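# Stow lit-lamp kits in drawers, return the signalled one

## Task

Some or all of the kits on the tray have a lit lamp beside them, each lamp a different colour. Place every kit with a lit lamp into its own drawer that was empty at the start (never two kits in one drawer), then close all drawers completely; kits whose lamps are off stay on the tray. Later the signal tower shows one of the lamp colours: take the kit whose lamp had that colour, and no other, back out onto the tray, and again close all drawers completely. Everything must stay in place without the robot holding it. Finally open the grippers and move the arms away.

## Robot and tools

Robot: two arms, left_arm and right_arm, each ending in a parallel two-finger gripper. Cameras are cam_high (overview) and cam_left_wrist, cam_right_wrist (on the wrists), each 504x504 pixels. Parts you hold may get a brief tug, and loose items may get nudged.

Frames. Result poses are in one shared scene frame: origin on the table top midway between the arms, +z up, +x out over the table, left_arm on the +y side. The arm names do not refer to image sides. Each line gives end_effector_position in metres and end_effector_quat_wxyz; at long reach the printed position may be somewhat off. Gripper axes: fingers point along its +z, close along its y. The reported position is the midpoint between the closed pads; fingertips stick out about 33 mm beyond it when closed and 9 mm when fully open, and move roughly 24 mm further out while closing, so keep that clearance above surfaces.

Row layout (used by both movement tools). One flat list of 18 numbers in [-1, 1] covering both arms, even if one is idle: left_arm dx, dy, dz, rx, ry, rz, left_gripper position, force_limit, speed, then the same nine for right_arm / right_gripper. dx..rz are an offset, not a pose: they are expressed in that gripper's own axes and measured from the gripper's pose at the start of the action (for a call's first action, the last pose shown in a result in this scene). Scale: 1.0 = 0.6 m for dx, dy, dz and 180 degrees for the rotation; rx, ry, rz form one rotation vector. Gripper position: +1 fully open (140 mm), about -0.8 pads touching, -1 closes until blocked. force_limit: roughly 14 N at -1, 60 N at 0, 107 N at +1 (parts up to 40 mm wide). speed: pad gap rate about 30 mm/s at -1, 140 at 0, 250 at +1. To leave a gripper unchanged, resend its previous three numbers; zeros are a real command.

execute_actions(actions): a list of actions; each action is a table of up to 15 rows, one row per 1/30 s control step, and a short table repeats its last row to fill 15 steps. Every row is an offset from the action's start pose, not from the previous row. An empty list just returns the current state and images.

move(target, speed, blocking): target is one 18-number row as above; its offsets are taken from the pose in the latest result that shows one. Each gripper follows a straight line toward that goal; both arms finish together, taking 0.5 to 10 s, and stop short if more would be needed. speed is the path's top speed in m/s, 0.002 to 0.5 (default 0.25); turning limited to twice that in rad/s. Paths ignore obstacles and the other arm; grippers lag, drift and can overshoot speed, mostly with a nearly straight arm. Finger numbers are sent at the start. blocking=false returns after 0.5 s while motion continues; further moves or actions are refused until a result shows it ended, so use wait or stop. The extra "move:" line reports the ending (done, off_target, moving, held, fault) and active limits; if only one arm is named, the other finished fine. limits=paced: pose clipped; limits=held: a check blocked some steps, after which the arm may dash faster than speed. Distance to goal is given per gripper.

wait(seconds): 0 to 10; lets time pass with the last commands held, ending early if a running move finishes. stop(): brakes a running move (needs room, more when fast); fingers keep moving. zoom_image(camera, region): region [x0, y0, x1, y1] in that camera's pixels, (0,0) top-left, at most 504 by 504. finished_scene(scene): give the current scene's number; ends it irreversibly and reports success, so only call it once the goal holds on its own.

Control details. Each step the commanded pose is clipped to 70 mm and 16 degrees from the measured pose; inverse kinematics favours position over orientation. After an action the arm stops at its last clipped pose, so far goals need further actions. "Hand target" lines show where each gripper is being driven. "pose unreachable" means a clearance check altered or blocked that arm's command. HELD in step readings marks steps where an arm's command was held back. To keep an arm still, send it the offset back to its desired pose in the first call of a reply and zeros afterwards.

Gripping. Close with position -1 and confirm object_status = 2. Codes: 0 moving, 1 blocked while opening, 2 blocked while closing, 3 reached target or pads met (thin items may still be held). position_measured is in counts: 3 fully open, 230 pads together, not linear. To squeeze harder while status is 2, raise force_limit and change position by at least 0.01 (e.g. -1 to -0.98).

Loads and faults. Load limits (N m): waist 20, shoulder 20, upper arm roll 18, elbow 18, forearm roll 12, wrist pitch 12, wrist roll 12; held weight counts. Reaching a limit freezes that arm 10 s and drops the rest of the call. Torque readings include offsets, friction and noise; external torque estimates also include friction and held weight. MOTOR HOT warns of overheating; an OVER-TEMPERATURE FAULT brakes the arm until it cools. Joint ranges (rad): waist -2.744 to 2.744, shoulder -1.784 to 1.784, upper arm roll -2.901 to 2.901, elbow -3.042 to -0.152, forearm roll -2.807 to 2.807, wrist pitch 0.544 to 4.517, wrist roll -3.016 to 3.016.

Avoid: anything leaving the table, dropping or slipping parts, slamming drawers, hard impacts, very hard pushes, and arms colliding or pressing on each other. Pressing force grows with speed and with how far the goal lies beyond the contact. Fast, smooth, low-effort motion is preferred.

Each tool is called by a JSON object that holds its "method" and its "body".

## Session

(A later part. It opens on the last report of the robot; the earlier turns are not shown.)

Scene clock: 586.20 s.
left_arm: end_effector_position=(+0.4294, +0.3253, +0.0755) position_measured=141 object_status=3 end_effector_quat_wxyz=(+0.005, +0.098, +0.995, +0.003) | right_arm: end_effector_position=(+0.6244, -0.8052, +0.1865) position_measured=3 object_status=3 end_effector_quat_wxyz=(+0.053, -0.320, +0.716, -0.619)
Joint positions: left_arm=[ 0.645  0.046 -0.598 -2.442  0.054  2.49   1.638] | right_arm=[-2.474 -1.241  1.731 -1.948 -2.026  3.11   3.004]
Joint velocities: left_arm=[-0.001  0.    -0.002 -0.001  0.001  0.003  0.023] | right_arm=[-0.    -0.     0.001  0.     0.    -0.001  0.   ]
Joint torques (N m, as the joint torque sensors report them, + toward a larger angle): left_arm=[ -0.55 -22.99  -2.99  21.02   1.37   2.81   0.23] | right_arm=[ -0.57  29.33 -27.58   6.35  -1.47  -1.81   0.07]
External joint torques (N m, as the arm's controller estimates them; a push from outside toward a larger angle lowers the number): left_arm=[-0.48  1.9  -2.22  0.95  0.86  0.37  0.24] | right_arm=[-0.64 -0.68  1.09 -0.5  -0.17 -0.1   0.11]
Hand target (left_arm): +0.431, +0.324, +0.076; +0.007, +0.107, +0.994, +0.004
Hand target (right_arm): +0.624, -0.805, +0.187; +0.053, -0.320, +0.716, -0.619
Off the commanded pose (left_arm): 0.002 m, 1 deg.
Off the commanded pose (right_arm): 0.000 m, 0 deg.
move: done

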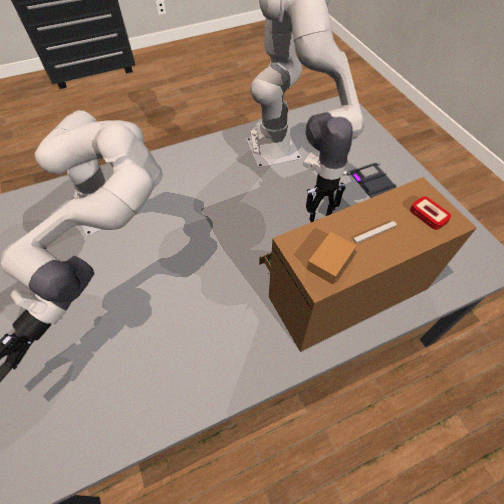

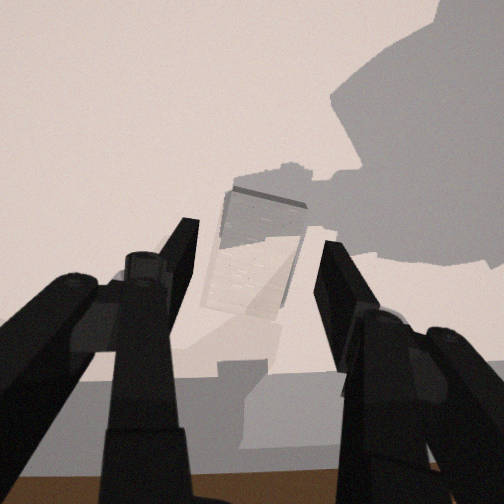

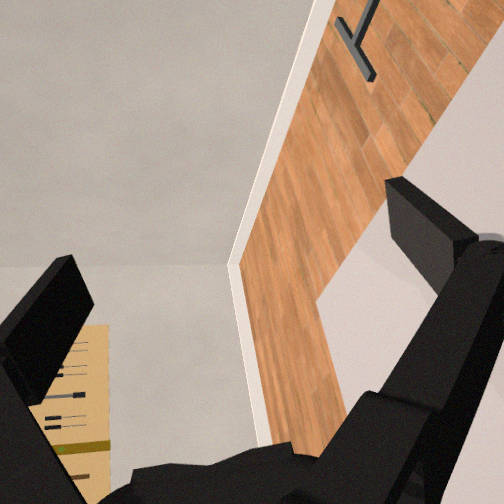

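{"method": "move", "body": {"target": [0,0,0.058,0,0,0.015,-0.1,0,0,0,0,0,0,0,0,1,0,0], "speed": 0.03}}

{"method": "move", "body": {"target": [0,0,0,0,0,0,-1,0,-0.5,0,0,0,0,0,0,1,0,0]}}

{"method": "move", "body": {"target": [-0.07,-0.07,-0.27,0,0,-0.08,-1,0,-0.5,0,0,0,0,0,0,1,0,0], "speed": 0.15}}

Scene clock: 589.10 s.
left_arm: end_effector_position=(+0.4301, +0.3255, +0.0417) position_measured=141 object_status=3 end_effector_quat_wxyz=(+0.004, +0.123, +0.992, +0.002) | right_arm: end_effector_position=(+0.6244, -0.8052, +0.1865) position_measured=3 object_status=3 end_effector_quat_wxyz=(+0.053, -0.320, +0.716, -0.619)
Joint positions: left_arm=[ 0.644  0.141 -0.585 -2.449  0.151  2.571  1.62 ] | right_arm=[-2.474 -1.241  1.731 -1.948 -2.026  3.11   3.004]
Joint velocities: left_arm=[-0.     0.001 -0.001 -0.001  0.016  0.018 -0.016] | right_arm=[-0.001  0.     0.001 -0.001  0.    -0.    -0.001]
Joint torques (N m, as the joint torque sensors report them, + toward a larger angle): left_arm=[ -1.49 -25.61  -2.56  17.8    1.33   2.82  -0.1 ] | right_arm=[ -0.42  29.41 -27.6    6.33  -1.45  -1.78   0.06]
External joint torques (N m, as the arm's controller estimates them; a push from outside toward a larger angle lowers the number): left_arm=[-1.52  1.27 -0.46 -1.11  0.89  0.38 -0.1 ] | right_arm=[-0.52 -0.64  1.12 -0.53 -0.15 -0.07  0.1 ]
Hand target (left_arm): +0.430, +0.325, +0.041; +0.005, +0.122, +0.993, +0.003
Hand target (right_arm): +0.624, -0.805, +0.187; +0.053, -0.320, +0.716, -0.619
Off the commanded pose (left_arm): 0.001 m, 0 deg.
Off the commanded pose (right_arm): 0.000 m, 0 deg.
move: done

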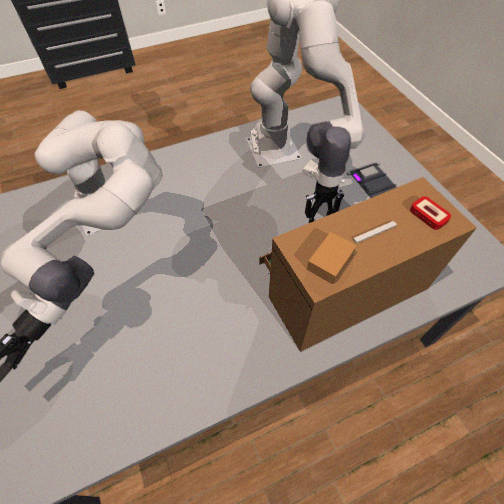

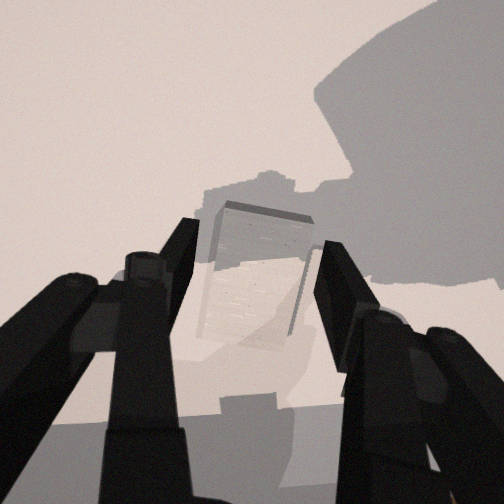

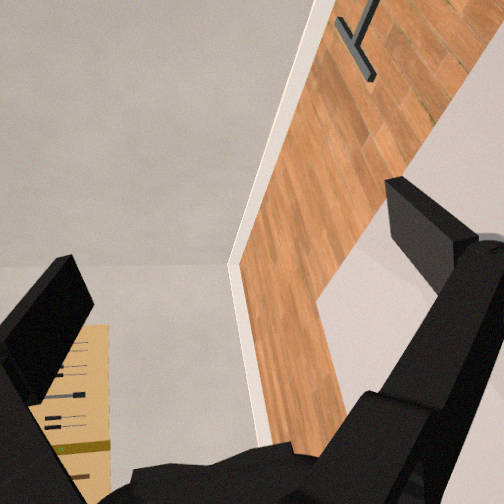

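Scene clock: 589.60 s.
left_arm: end_effector_position=(+0.4303, +0.3255, +0.0420) position_measured=175 object_status=2 end_effector_quat_wxyz=(+0.005, +0.123, +0.992, +0.002) | right_arm: end_effector_position=(+0.6244, -0.8052, +0.1865) position_measured=3 object_status=3 end_effector_quat_wxyz=(+0.053, -0.320, +0.716, -0.619)
Joint positions: left_arm=[ 0.644  0.14  -0.585 -2.449  0.151  2.571  1.62 ] | right_arm=[-2.474 -1.241  1.731 -1.948 -2.026  3.11   3.004]
Joint velocities: left_arm=[-0.     0.001  0.    -0.    -0.001  0.     0.   ] | right_arm=[ 0.001 -0.     0.     0.     0.     0.    -0.   ]
Joint torques (N m, as the joint torque sensors report them, + toward a larger angle): left_arm=[  1.34 -26.13  -2.13  18.21   0.39   2.42   0.12] | right_arm=[ -0.42  29.45 -27.6    6.03  -1.46  -1.74   0.06]
External joint torques (N m, as the arm's controller estimates them; a push from outside toward a larger angle lowers the number): left_arm=[ 1.31  0.67 -0.06 -0.65 -0.06 -0.01  0.12] | right_arm=[-0.41 -0.64  1.2  -0.8  -0.16 -0.02  0.1 ]
Hand target (left_arm): +0.430, +0.325, +0.042; +0.004, +0.123, +0.992, +0.002
Hand target (right_arm): +0.624, -0.805, +0.187; +0.053, -0.320, +0.716, -0.619
Off the commanded pose (left_arm): 0.000 m, 0 deg.
Off the commanded pose (right_arm): 0.000 m, 0 deg.
move: done

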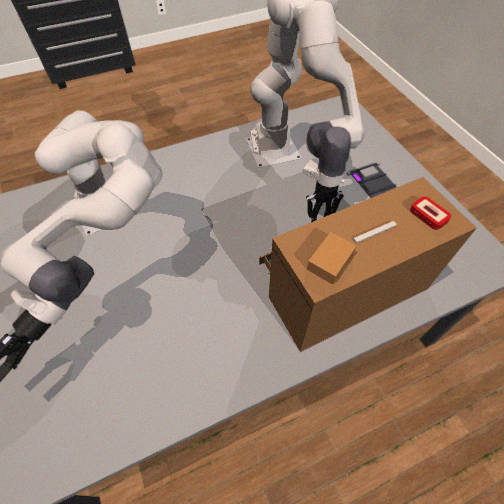

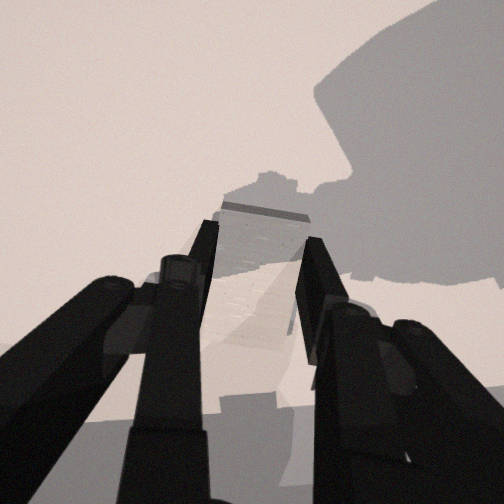

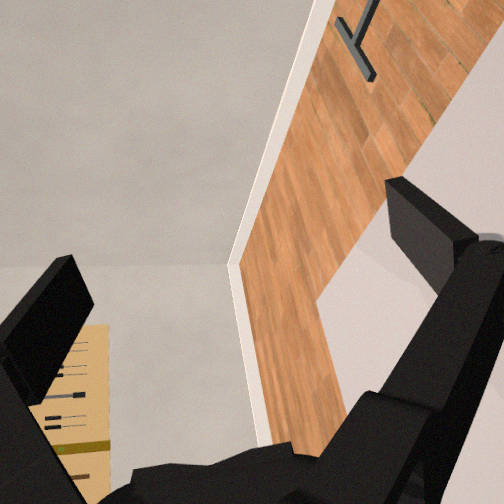

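Scene clock: 591.47 s.
left_arm: end_effector_position=(+0.4579, +0.2782, +0.2042) position_measured=175 object_status=2 end_effector_quat_wxyz=(+0.005, +0.002, +1.000, +0.006) | right_arm: end_effector_position=(+0.6244, -0.8052, +0.1865) position_measured=3 object_status=3 end_effector_quat_wxyz=(+0.053, -0.320, +0.716, -0.619)
Joint positions: left_arm=[ 0.617 -0.088 -0.65  -2.194 -0.047  2.132  1.434] | right_arm=[-2.474 -1.241  1.731 -1.948 -2.026  3.11   3.004]
Joint velocities: left_arm=[ 0.     0.001 -0.001  0.002 -0.001 -0.01  -0.029] | right_arm=[ 0.001  0.001  0.    -0.001  0.001 -0.001  0.   ]
Joint torques (N m, as the joint torque sensors report them, + toward a larger angle): left_arm=[ -0.6  -21.2   -0.16  25.1    0.03   2.1   -0.09] | right_arm=[ -0.67  29.43 -27.55   6.43  -1.43  -1.79   0.08]
External joint torques (N m, as the arm's controller estimates them; a push from outside toward a larger angle lowers the number): left_arm=[-0.56  1.51 -1.68  1.6  -0.67 -0.35 -0.09] | right_arm=[-0.68 -0.65  1.21 -0.36 -0.12 -0.08  0.12]
Hand target (left_arm): +0.458, +0.277, +0.205; +0.004, -0.004, +1.000, +0.004
Hand target (right_arm): +0.624, -0.805, +0.187; +0.053, -0.320, +0.716, -0.619
Off the commanded pose (left_arm): 0.004 m, 1 deg.
Off the commanded pose (right_arm): 0.000 m, 0 deg.
move: off_target (left_arm)

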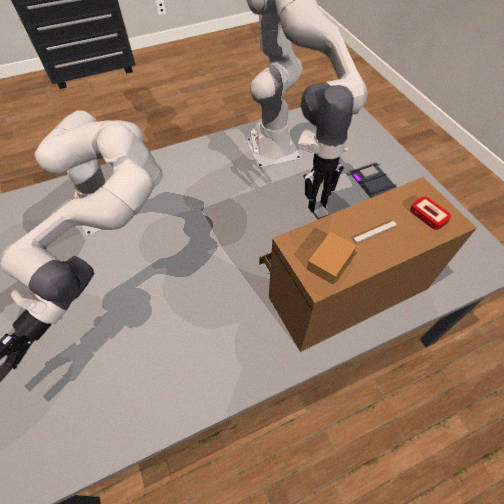

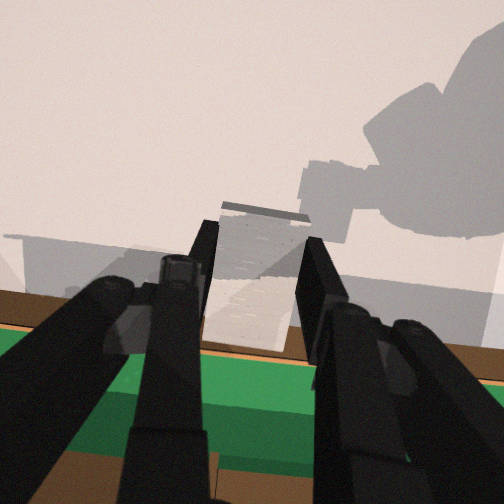

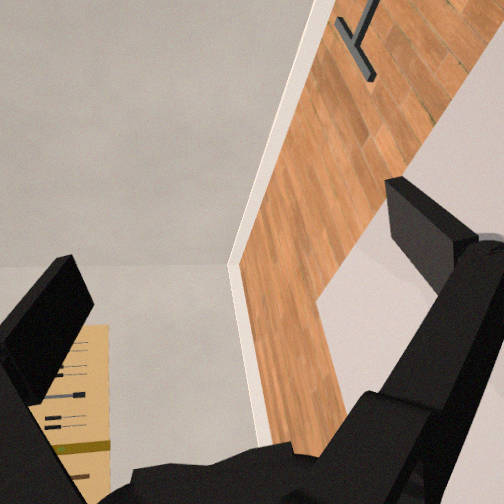

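{"method": "move", "body": {"target": [-0.175,-0.01,0.02,0,-0.05,0,-1,0,-0.5,0,0,0,0,0,0,1,0,0], "speed": 0.1}}

{"method": "move", "body": {"target": [0.008,0,0.05,0,0,0,-1,0,-0.5,0,0,0,0,0,0,1,0,0], "speed": 0.03}}

Scene clock: 596.73 s.
left_arm: end_effector_position=(+0.5608, +0.2723, +0.1923) position_measured=175 object_status=2 end_effector_quat_wxyz=(+0.081, +0.006, +0.997, +0.004) | right_arm: end_effector_position=(+0.6244, -0.8052, +0.1865) position_measured=3 object_status=3 end_effector_quat_wxyz=(+0.053, -0.320, +0.716, -0.619)
Joint positions: left_arm=[ 0.596  0.153 -0.649 -2.032  0.172  2.307  1.302] | right_arm=[-2.474 -1.241  1.731 -1.948 -2.026  3.11   3.004]
Joint velocities: left_arm=[ 0.     0.002 -0.001  0.002  0.008  0.007 -0.029] | right_arm=[ 0.001 -0.001 -0.    -0.001 -0.001 -0.     0.001]
Joint torques (N m, as the joint torque sensors report them, + toward a larger angle): left_arm=[ -0.99 -29.34  -2.72  24.6    1.64   3.38  -0.08] | right_arm=[ -0.41  29.51 -27.78   6.26  -1.45  -1.78   0.09]
External joint torques (N m, as the arm's controller estimates them; a push from outside toward a larger angle lowers the number): left_arm=[-0.88  1.16  0.27  0.97  0.96  0.6  -0.08] | right_arm=[-0.44 -0.47  0.89 -0.56 -0.14 -0.07  0.13]
Hand target (left_arm): +0.564, +0.272, +0.194; +0.085, +0.001, +0.996, +0.004
Hand target (right_arm): +0.624, -0.805, +0.187; +0.053, -0.320, +0.716, -0.619
Off the commanded pose (left_arm): 0.002 m, 1 deg.
Off the commanded pose (right_arm): 0.000 m, 0 deg.
move: done

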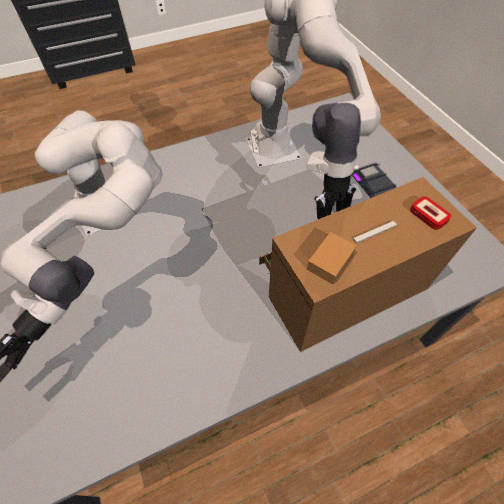

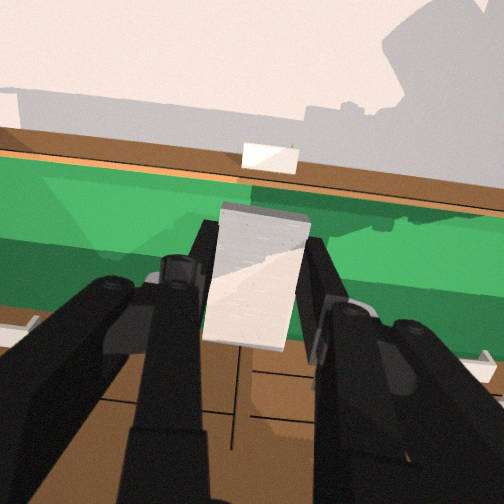

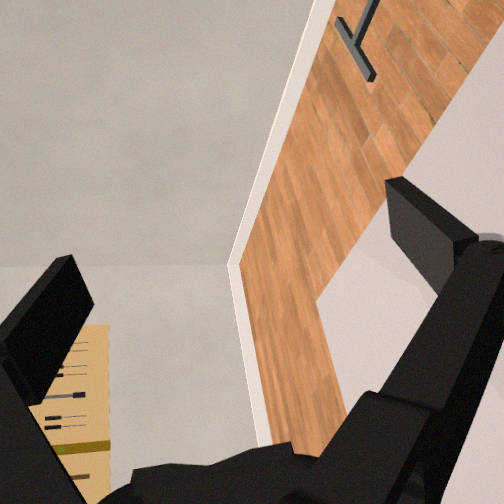

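Scene clock: 598.00 s.
left_arm: end_effector_position=(+0.5600, +0.2726, +0.1622) position_measured=175 object_status=2 end_effector_quat_wxyz=(+0.079, +0.008, +0.997, +0.003) | right_arm: end_effector_position=(+0.6244, -0.8052, +0.1865) position_measured=3 object_status=3 end_effector_quat_wxyz=(+0.053, -0.320, +0.716, -0.619)
Joint positions: left_arm=[ 0.592  0.199 -0.643 -2.062  0.214  2.367  1.277] | right_arm=[-2.474 -1.241  1.731 -1.948 -2.026  3.11   3.004]
Joint velocities: left_arm=[-0.001  0.001  0.     0.     0.008  0.015 -0.016] | right_arm=[ 0.    -0.001  0.001 -0.001  0.001 -0.     0.   ]
Joint torques (N m, as the joint torque sensors report them, + toward a larger angle): left_arm=[ -1.57 -29.88  -3.26  21.72   1.54   3.37  -0.11] | right_arm=[ -0.58  29.47 -27.34   6.3   -1.46  -1.78   0.06]
External joint torques (N m, as the arm's controller estimates them; a push from outside toward a larger angle lowers the number): left_arm=[-1.55  1.53  0.43 -1.31  0.9   0.62 -0.11] | right_arm=[-0.54 -0.56  1.39 -0.47 -0.16 -0.07  0.1 ]
Hand target (left_arm): +0.561, +0.272, +0.162; +0.081, +0.006, +0.997, +0.004
Hand target (right_arm): +0.624, -0.805, +0.187; +0.053, -0.320, +0.716, -0.619
Off the commanded pose (left_arm): 0.001 m, 0 deg.
Off the commanded pose (right_arm): 0.000 m, 0 deg.
move: done

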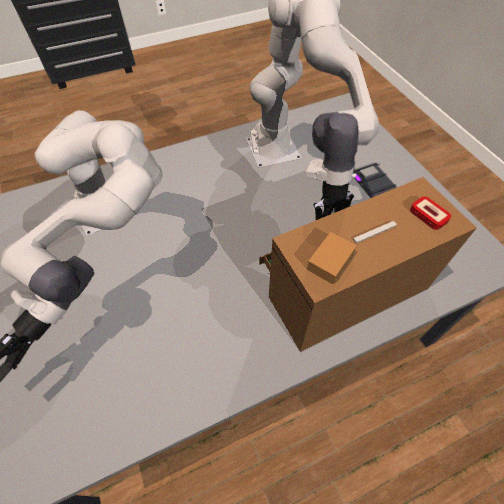

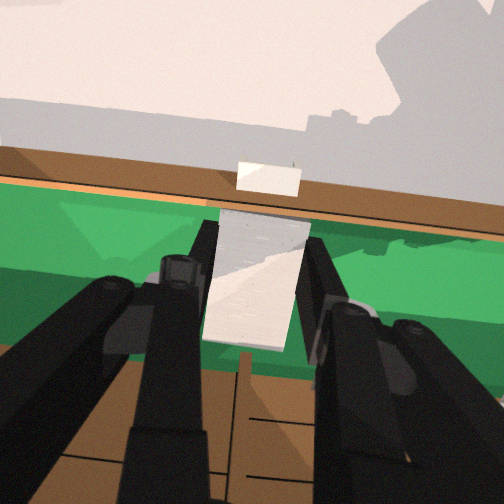

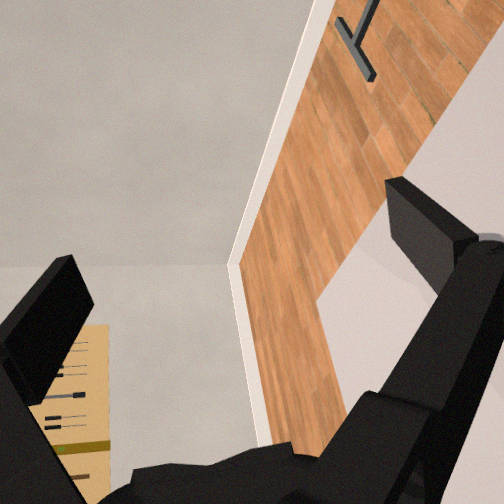

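{"method": "move", "body": {"target": [-0.022,0,0.008,0,0,0,-1,0,-0.5,0,0,0,0,0,0,1,0,0], "speed": 0.02}}

{"method": "move", "body": {"target": [0.004,0,0.035,0,0,0,-1,0,-0.5,0,0,0,0,0,0,1,0,0], "speed": 0.015}}

Scene clock: 600.20 s.
left_arm: end_effector_position=(+0.5730, +0.2723, +0.1589) position_measured=175 object_status=2 end_effector_quat_wxyz=(+0.079, +0.008, +0.997, +0.001) | right_arm: end_effector_position=(+0.6244, -0.8052, +0.1865) position_measured=3 object_status=3 end_effector_quat_wxyz=(+0.053, -0.320, +0.716, -0.619)
Joint positions: left_arm=[ 0.582  0.246 -0.635 -2.015  0.244  2.357  1.265] | right_arm=[-2.474 -1.241  1.731 -1.948 -2.026  3.11   3.004]
Joint velocities: left_arm=[-0.003  0.003  0.001  0.007  0.008 -0.007 -0.008] | right_arm=[ 0.001  0.     0.    -0.002  0.001  0.     0.   ]
Joint torques (N m, as the joint torque sensors report them, + toward a larger angle): left_arm=[ -1.76 -31.78  -4.3   24.14   1.68   2.5   -0.13] | right_arm=[ -0.57  29.5  -27.51   6.28  -1.45  -1.75   0.06]
External joint torques (N m, as the arm's controller estimates them; a push from outside toward a larger angle lowers the number): left_arm=[-1.68  1.55  0.33  1.    1.03 -0.28 -0.13] | right_arm=[-0.46 -0.54  1.24 -0.47 -0.14 -0.04  0.1 ]
Hand target (left_arm): +0.574, +0.273, +0.160; +0.079, +0.007, +0.997, +0.003
Hand target (right_arm): +0.624, -0.805, +0.187; +0.053, -0.320, +0.716, -0.619
Off the commanded pose (left_arm): 0.001 m, 0 deg.
Off the commanded pose (right_arm): 0.000 m, 0 deg.
move: done

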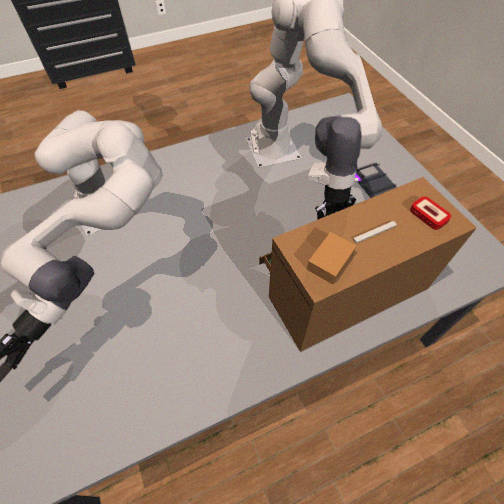

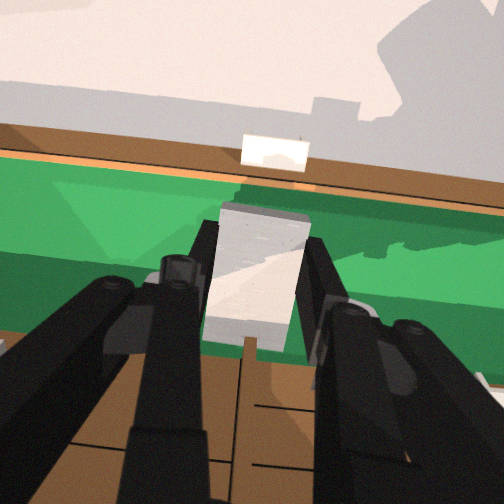

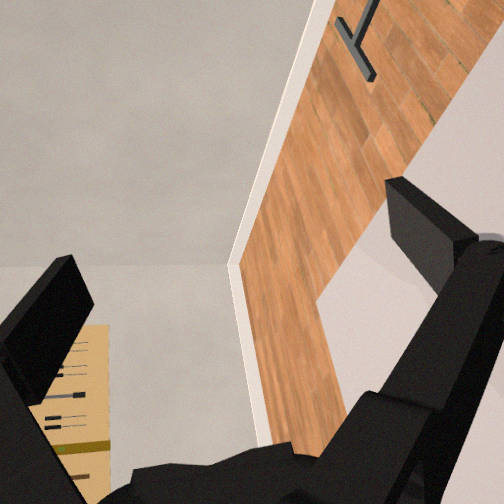

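Scene clock: 601.83 s.
left_arm: end_effector_position=(+0.5770, +0.2720, +0.1446) position_measured=175 object_status=2 end_effector_quat_wxyz=(+0.083, +0.010, +0.997, +0.001) | right_arm: end_effector_position=(+0.6244, -0.8052, +0.1865) position_measured=3 object_status=3 end_effector_quat_wxyz=(+0.053, -0.320, +0.716, -0.619)
Joint positions: left_arm=[ 0.575  0.275 -0.627 -2.023  0.275  2.395  1.246] | right_arm=[-2.474 -1.241  1.731 -1.948 -2.026  3.11   3.004]
Joint velocities: left_arm=[-0.001  0.001  0.001  0.     0.006  0.008 -0.009] | right_arm=[ 0.001  0.     0.001 -0.    -0.001  0.    -0.002]
Joint torques (N m, as the joint torque sensors report them, + toward a larger angle): left_arm=[ -1.51 -29.02  -4.22  18.69   1.6    3.17  -0.04] | right_arm=[ -0.42  29.49 -27.55   6.09  -1.42  -1.8    0.06]
External joint torques (N m, as the arm's controller estimates them; a push from outside toward a larger angle lowers the number): left_arm=[-1.47  4.9   0.82 -4.09  0.98  0.4  -0.03] | right_arm=[-0.5  -0.56  1.17 -0.77 -0.12 -0.09  0.1 ]
Hand target (left_arm): +0.574, +0.272, +0.138; +0.079, +0.008, +0.997, +0.001
Hand target (right_arm): +0.624, -0.805, +0.187; +0.053, -0.320, +0.716, -0.619
Off the commanded pose (left_arm): 0.007 m, 1 deg.
Off the commanded pose (right_arm): 0.000 m, 0 deg.
move: off_target (left_arm)

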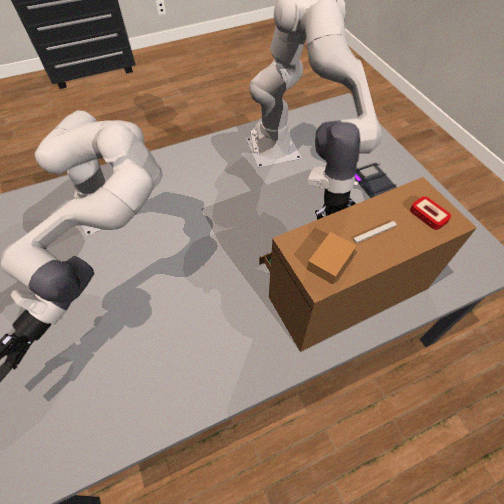

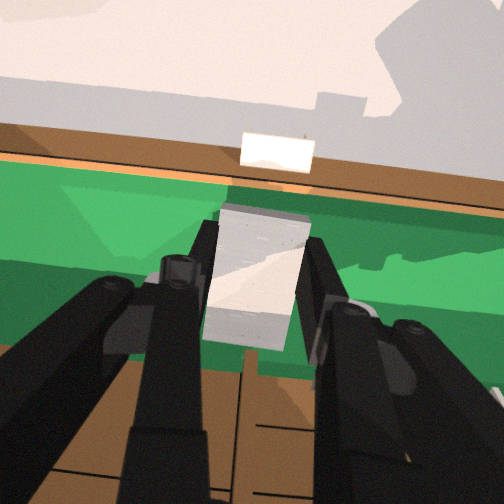

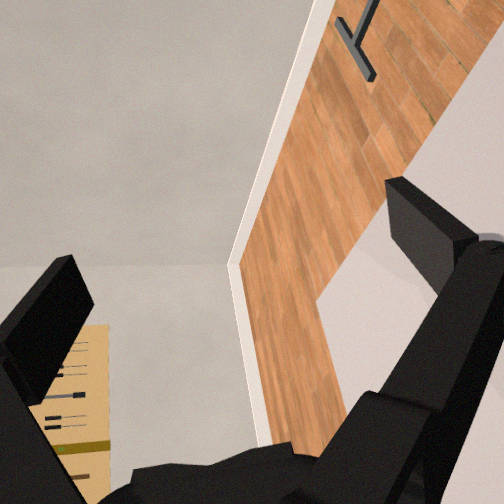

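{"method": "move", "body": {"target": [0,0,-0.004,0,0,0,-0.2,0,-0.5,0,0,0,0,0,0,1,0,0], "speed": 0.02}}

{"method": "move", "body": {"target": [0,0,-0.1,0,0,0,-0.2,0,0,0,0,0,0,0,0,1,0,0], "speed": 0.08}}

{"method": "move", "body": {"target": [0.18,-0.09,0.0,0,-0.2,0,-1,0,0,0,0,0,0,0,0,1,0,0], "speed": 0.15}}

Scene clock: 606.47 s.
left_arm: end_effector_position=(+0.5772, +0.2721, +0.1462) position_measured=154 object_status=3 end_effector_quat_wxyz=(+0.084, +0.009, +0.996, +0.002) | right_arm: end_effector_position=(+0.6244, -0.8052, +0.1865) position_measured=3 object_status=3 end_effector_quat_wxyz=(+0.053, -0.320, +0.716, -0.619)
Joint positions: left_arm=[ 0.575  0.272 -0.627 -2.023  0.275  2.394  1.245] | right_arm=[-2.474 -1.241  1.731 -1.948 -2.026  3.11   3.004]
Joint velocities: left_arm=[ 0.    -0.002 -0.    -0.    -0.003 -0.003  0.001] | right_arm=[-0.002 -0.001 -0.    -0.001  0.001  0.    -0.001]
Joint torques (N m, as the joint torque sensors report them, + toward a larger angle): left_arm=[  1.43 -34.33  -6.15  22.64  -0.44   2.25   0.2 ] | right_arm=[ -0.49  29.29 -27.52   6.18  -1.45  -1.81   0.06]
External joint torques (N m, as the arm's controller estimates them; a push from outside toward a larger angle lowers the number): left_arm=[ 1.48 -0.45 -1.16 -0.2  -1.07 -0.54  0.2 ] | right_arm=[-0.22 -0.7   1.27 -0.45 -0.13 -0.09  0.1 ]
Hand target (left_arm): +0.577, +0.272, +0.147; +0.083, +0.010, +0.997, +0.001
Hand target (right_arm): +0.624, -0.805, +0.187; +0.053, -0.320, +0.716, -0.619
Off the commanded pose (left_arm): 0.001 m, 0 deg.
Off the commanded pose (right_arm): 0.000 m, 0 deg.
move: done

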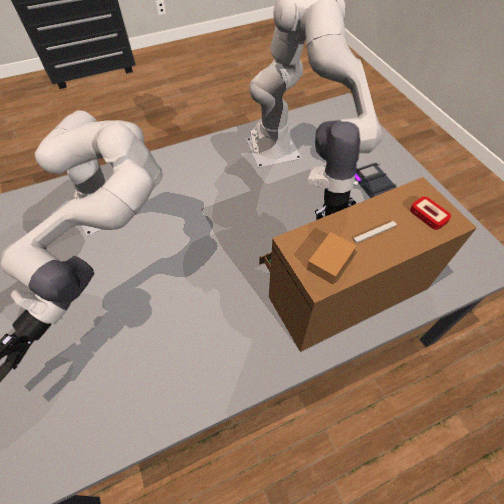

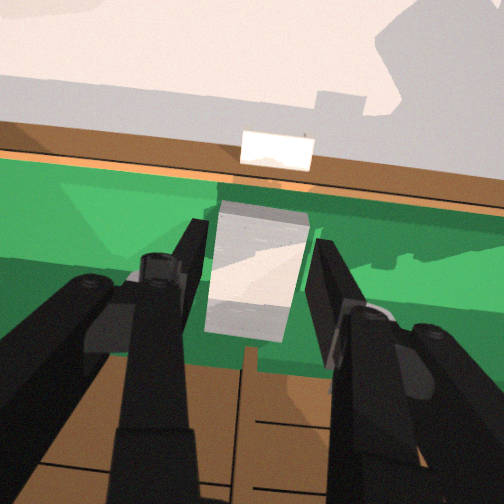

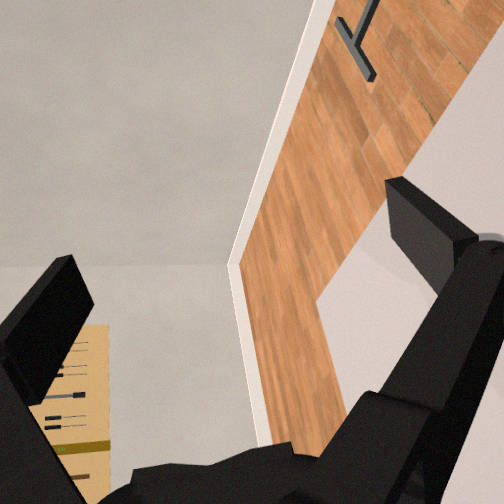

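Scene clock: 607.70 s.
left_arm: end_effector_position=(+0.5673, +0.2722, +0.2046) position_measured=154 object_status=3 end_effector_quat_wxyz=(+0.085, +0.006, +0.996, +0.003) | right_arm: end_effector_position=(+0.6244, -0.8052, +0.1865) position_measured=3 object_status=3 end_effector_quat_wxyz=(+0.053, -0.320, +0.716, -0.619)
Joint positions: left_arm=[ 0.607  0.154 -0.661 -2.002  0.17   2.285  1.308] | right_arm=[-2.474 -1.241  1.731 -1.948 -2.026  3.11   3.004]
Joint velocities: left_arm=[-0.001  0.001  0.     0.    -0.004 -0.012  0.02 ] | right_arm=[ 0.     0.001 -0.    -0.001  0.001 -0.    -0.   ]
Joint torques (N m, as the joint torque sensors report them, + toward a larger angle): left_arm=[  1.08 -30.18  -4.02  24.67  -0.48   2.3    0.3 ] | right_arm=[ -0.27  29.39 -27.73   6.17  -1.47  -1.78   0.05]
External joint torques (N m, as the arm's controller estimates them; a push from outside toward a larger angle lowers the number): left_arm=[ 1.07  0.25 -1.1   0.85 -1.19 -0.49  0.3 ] | right_arm=[-0.2  -0.65  1.03 -0.57 -0.16 -0.07  0.09]
Hand target (left_arm): +0.567, +0.273, +0.205; +0.084, +0.009, +0.996, +0.002
Hand target (right_arm): +0.624, -0.805, +0.187; +0.053, -0.320, +0.716, -0.619
Off the commanded pose (left_arm): 0.001 m, 0 deg.
Off the commanded pose (right_arm): 0.000 m, 0 deg.
move: done

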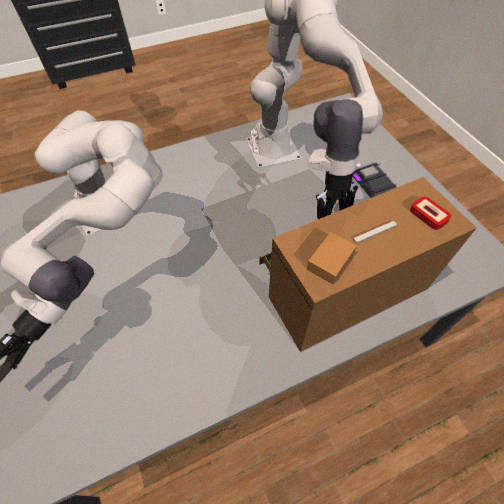

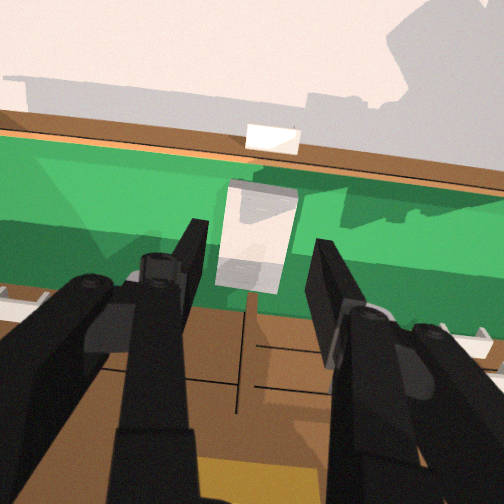

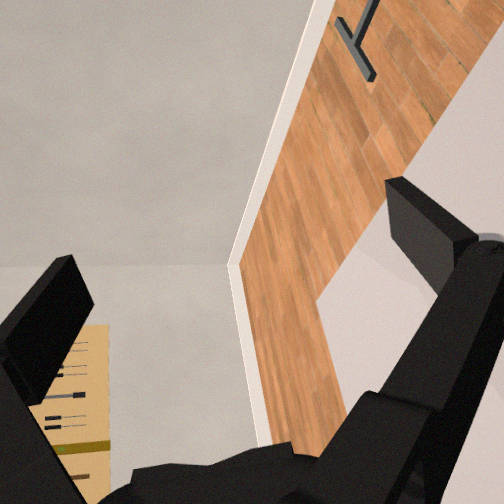

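Scene clock: 610.53 s.
left_arm: end_effector_position=(+0.4586, +0.2095, +0.1818) position_measured=233 object_status=3 end_effector_quat_wxyz=(+0.383, +0.016, +0.924, -0.004) | right_arm: end_effector_position=(+0.6244, -0.8052, +0.1865) position_measured=3 object_status=3 end_effector_quat_wxyz=(+0.053, -0.320, +0.716, -0.619)
Joint positions: left_arm=[ 0.709 -0.396 -1.044 -2.891 -0.111  3.393  1.161] | right_arm=[-2.474 -1.241  1.731 -1.948 -2.026  3.11   3.004]
Joint velocities: left_arm=[ 0.002  0.001 -0.007 -0.    -0.012  0.014 -0.009] | right_arm=[-0.002 -0.001  0.001 -0.     0.     0.    -0.   ]
Joint torques (N m, as the joint torque sensors report them, + toward a larger angle): left_arm=[ 2.44 -7.5   5.93 15.46 -1.59  3.85 -0.17] | right_arm=[ -0.37  29.59 -27.56   6.08  -1.47  -1.79   0.09]
External joint torques (N m, as the arm's controller estimates them; a push from outside toward a larger angle lowers the number): left_arm=[ 2.42 -1.89 -1.14 -1.5  -1.1   0.54 -0.15] | right_arm=[-0.16 -0.39  1.18 -0.62 -0.15 -0.07  0.13]
Hand target (left_arm): +0.459, +0.211, +0.182; +0.384, +0.010, +0.923, -0.005
Hand target (right_arm): +0.624, -0.805, +0.187; +0.053, -0.320, +0.716, -0.619
Off the commanded pose (left_arm): 0.011 m, 1 deg.
Off the commanded pose (right_arm): 0.000 m, 0 deg.
move: off_target (left_arm)

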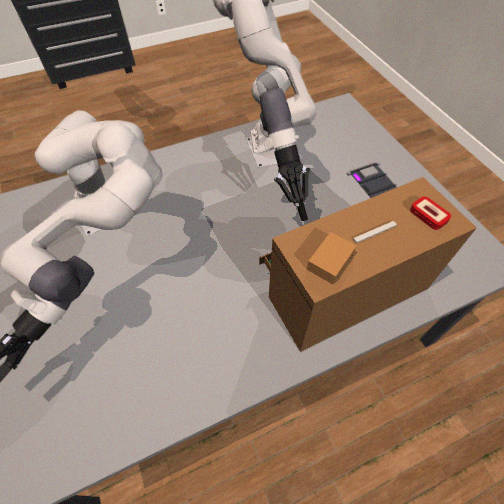

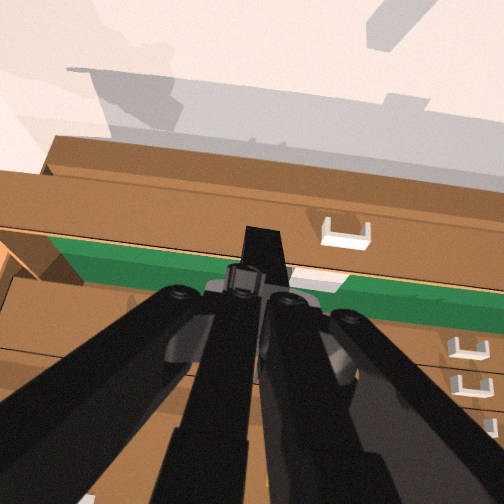

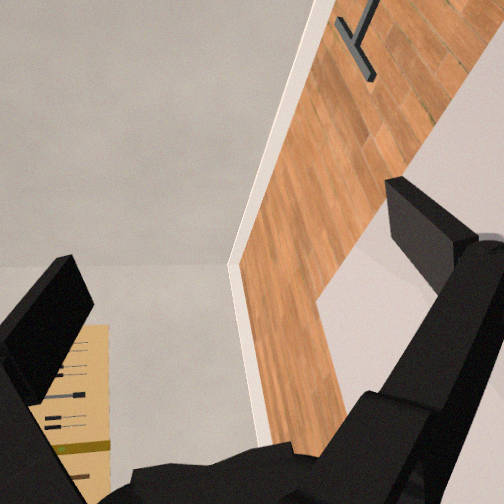

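{"method": "move", "body": {"target": [0.006,0,0.079,0,0,0,-1,0,0,0,0,0,0,0,0,1,0,0], "speed": 0.06}}

{"method": "move", "body": {"target": [-0.11,0,0.11,0,0,0,-1,0,0,0,0,0,0,0,0,1,0,0], "speed": 0.04}}

{"method": "move", "body": {"target": [-0.018,0,0.018,0,0,0,-1,0,0,0,0,0,0,0,0,1,0,0], "speed": 0.015}}

Scene clock: 614.50 s.
left_arm: end_effector_position=(+0.4883, +0.2076, +0.1454) position_measured=233 object_status=3 end_effector_quat_wxyz=(+0.380, +0.017, +0.925, -0.007) | right_arm: end_effector_position=(+0.6244, -0.8052, +0.1865) position_measured=3 object_status=3 end_effector_quat_wxyz=(+0.053, -0.320, +0.716, -0.619)
Joint positions: left_arm=[ 1.273 -0.317 -1.571 -2.804 -0.102  3.513  1.166] | right_arm=[-2.474 -1.241  1.731 -1.948 -2.026  3.11   3.004]
Joint velocities: left_arm=[ 0.006 -0.001 -0.008  0.001  0.     0.016 -0.   ] | right_arm=[-0.002 -0.    -0.     0.    -0.    -0.     0.   ]
Joint torques (N m, as the joint torque sensors report them, + toward a larger angle): left_arm=[ 2.05  1.69  6.35 15.26 -1.31  3.7  -0.08] | right_arm=[ -0.51  29.15 -27.45   6.24  -1.44  -1.77   0.06]
External joint torques (N m, as the arm's controller estimates them; a push from outside toward a larger angle lowers the number): left_arm=[ 2.05 -2.08 -1.    0.17 -0.7   0.39 -0.06] | right_arm=[-0.31 -0.86  1.35 -0.49 -0.13 -0.04  0.1 ]
Hand target (left_arm): +0.490, +0.207, +0.148; +0.384, +0.015, +0.923, -0.008
Hand target (right_arm): +0.624, -0.805, +0.187; +0.053, -0.320, +0.716, -0.619
Off the commanded pose (left_arm): 0.002 m, 0 deg.
Off the commanded pose (right_arm): 0.000 m, 0 deg.
move: done

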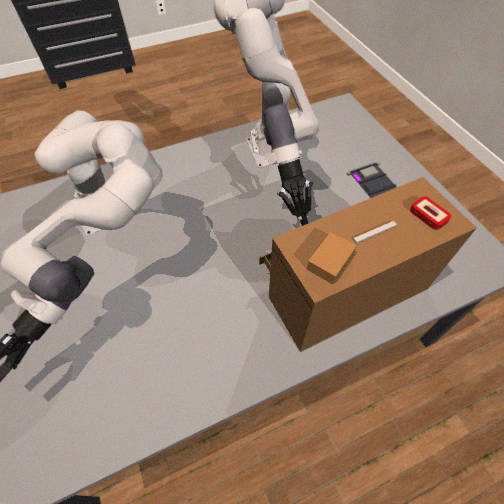

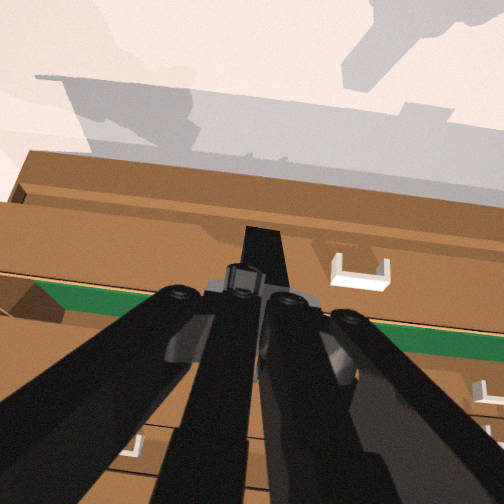

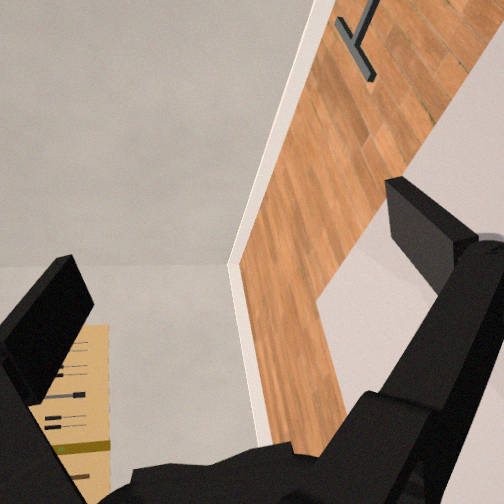

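Scene clock: 617.13 s.
left_arm: end_effector_position=(+0.5814, +0.2084, +0.1488) position_measured=233 object_status=3 end_effector_quat_wxyz=(+0.383, +0.014, +0.924, -0.006) | right_arm: end_effector_position=(+0.6244, -0.8052, +0.1865) position_measured=3 object_status=3 end_effector_quat_wxyz=(+0.053, -0.320, +0.716, -0.619)
Joint positions: left_arm=[ 1.936 -0.339 -2.096 -2.528  0.033  3.448  1.132] | right_arm=[-2.474 -1.241  1.731 -1.948 -2.026  3.11   3.004]
Joint velocities: left_arm=[ 0.02   0.001 -0.025  0.006 -0.001 -0.003  0.001] | right_arm=[-0.001 -0.    -0.001 -0.001  0.001 -0.001 -0.002]
Joint torques (N m, as the joint torque sensors report them, + toward a larger angle): left_arm=[ 2.68 17.54  7.16 19.44 -0.06  3.25  0.06] | right_arm=[ -0.43  29.4  -27.54   6.18  -1.46  -1.79   0.04]
External joint torques (N m, as the arm's controller estimates them; a push from outside toward a larger angle lowers the number): left_arm=[ 2.68 -2.07 -1.14  2.37  0.57 -0.06  0.08] | right_arm=[-0.28 -0.66  1.29 -0.57 -0.14 -0.07  0.08]
Hand target (left_arm): +0.583, +0.206, +0.150; +0.384, +0.016, +0.923, -0.007
Hand target (right_arm): +0.624, -0.805, +0.187; +0.053, -0.320, +0.716, -0.619
Off the commanded pose (left_arm): 0.006 m, 0 deg.
Off the commanded pose (right_arm): 0.000 m, 0 deg.
move: off_target (left_arm)

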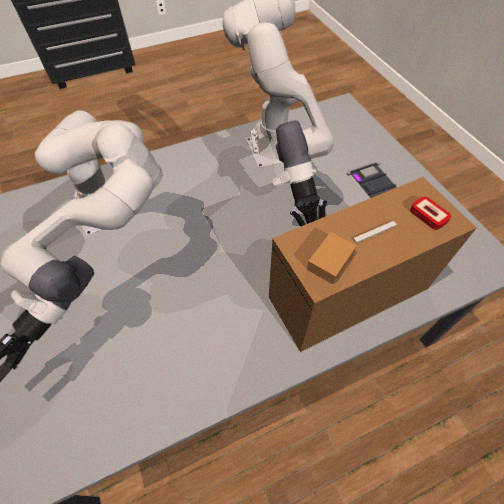

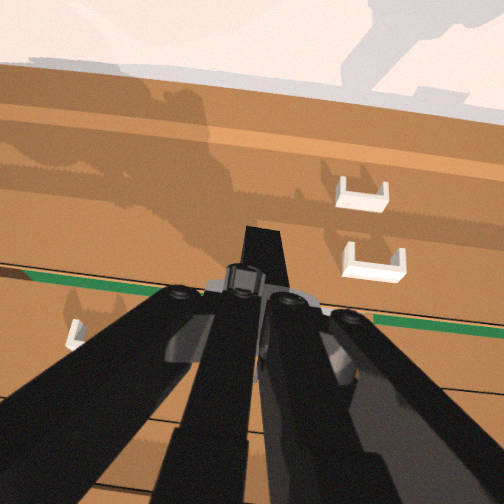

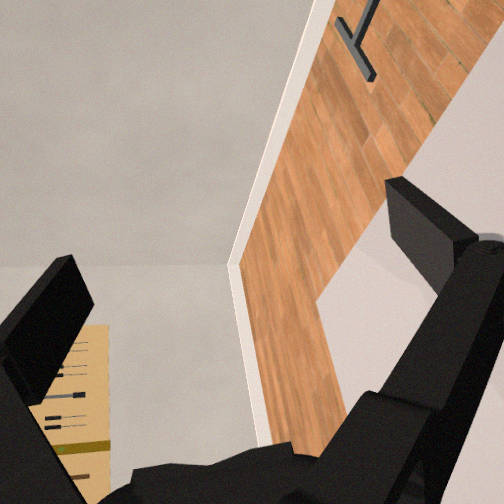

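Scene clock: 618.37 s.
left_arm: end_effector_position=(+0.5955, +0.2089, +0.1491) position_measured=233 object_status=3 end_effector_quat_wxyz=(+0.383, +0.013, +0.924, -0.006) | right_arm: end_effector_position=(+0.6244, -0.8052, +0.1865) position_measured=3 object_status=3 end_effector_quat_wxyz=(+0.053, -0.320, +0.716, -0.619)
Joint positions: left_arm=[ 2.026 -0.348 -2.171 -2.484  0.043  3.435  1.132] | right_arm=[-2.474 -1.241  1.731 -1.948 -2.026  3.11   3.004]
Joint velocities: left_arm=[ 0.013  0.    -0.009  0.005  0.    -0.    -0.001] | right_arm=[-0.002 -0.001 -0.001  0.     0.     0.     0.   ]
Joint torques (N m, as the joint torque sensors report them, + toward a larger angle): left_arm=[ 2.91 18.1   7.12 19.5   0.    3.09  0.14] | right_arm=[ -0.49  29.36 -27.56   6.29  -1.44  -1.78   0.09]
External joint torques (N m, as the arm's controller estimates them; a push from outside toward a larger angle lowers the number): left_arm=[ 2.99 -3.92 -1.06  2.19  0.59 -0.2   0.15] | right_arm=[-0.44 -0.67  1.2  -0.48 -0.13 -0.07  0.13]
Hand target (left_arm): +0.597, +0.208, +0.150; +0.383, +0.014, +0.924, -0.005
Hand target (right_arm): +0.624, -0.805, +0.187; +0.053, -0.320, +0.716, -0.619
Off the commanded pose (left_arm): 0.002 m, 0 deg.
Off the commanded pose (right_arm): 0.000 m, 0 deg.
move: done

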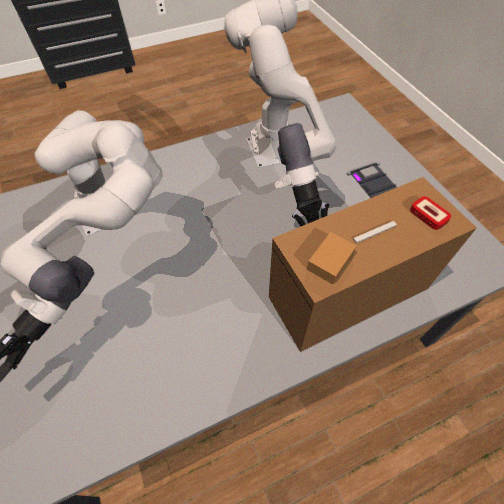

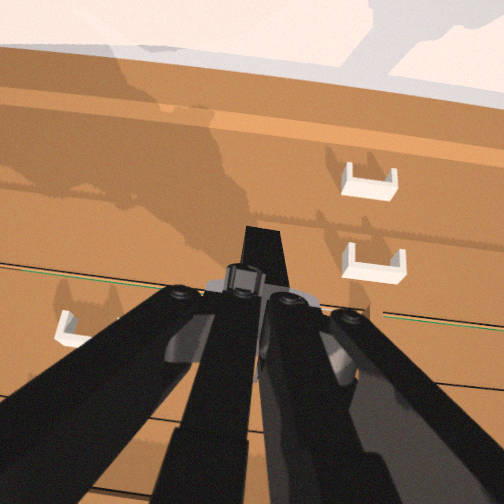

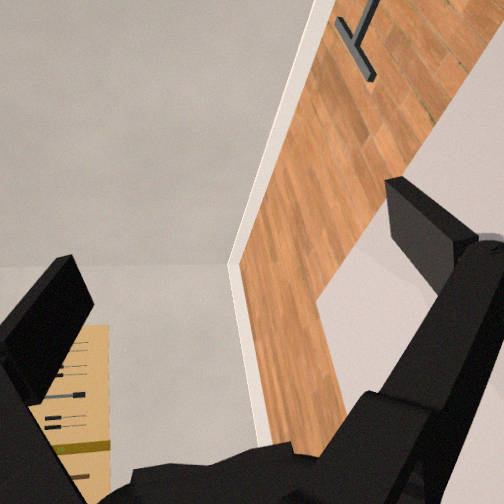

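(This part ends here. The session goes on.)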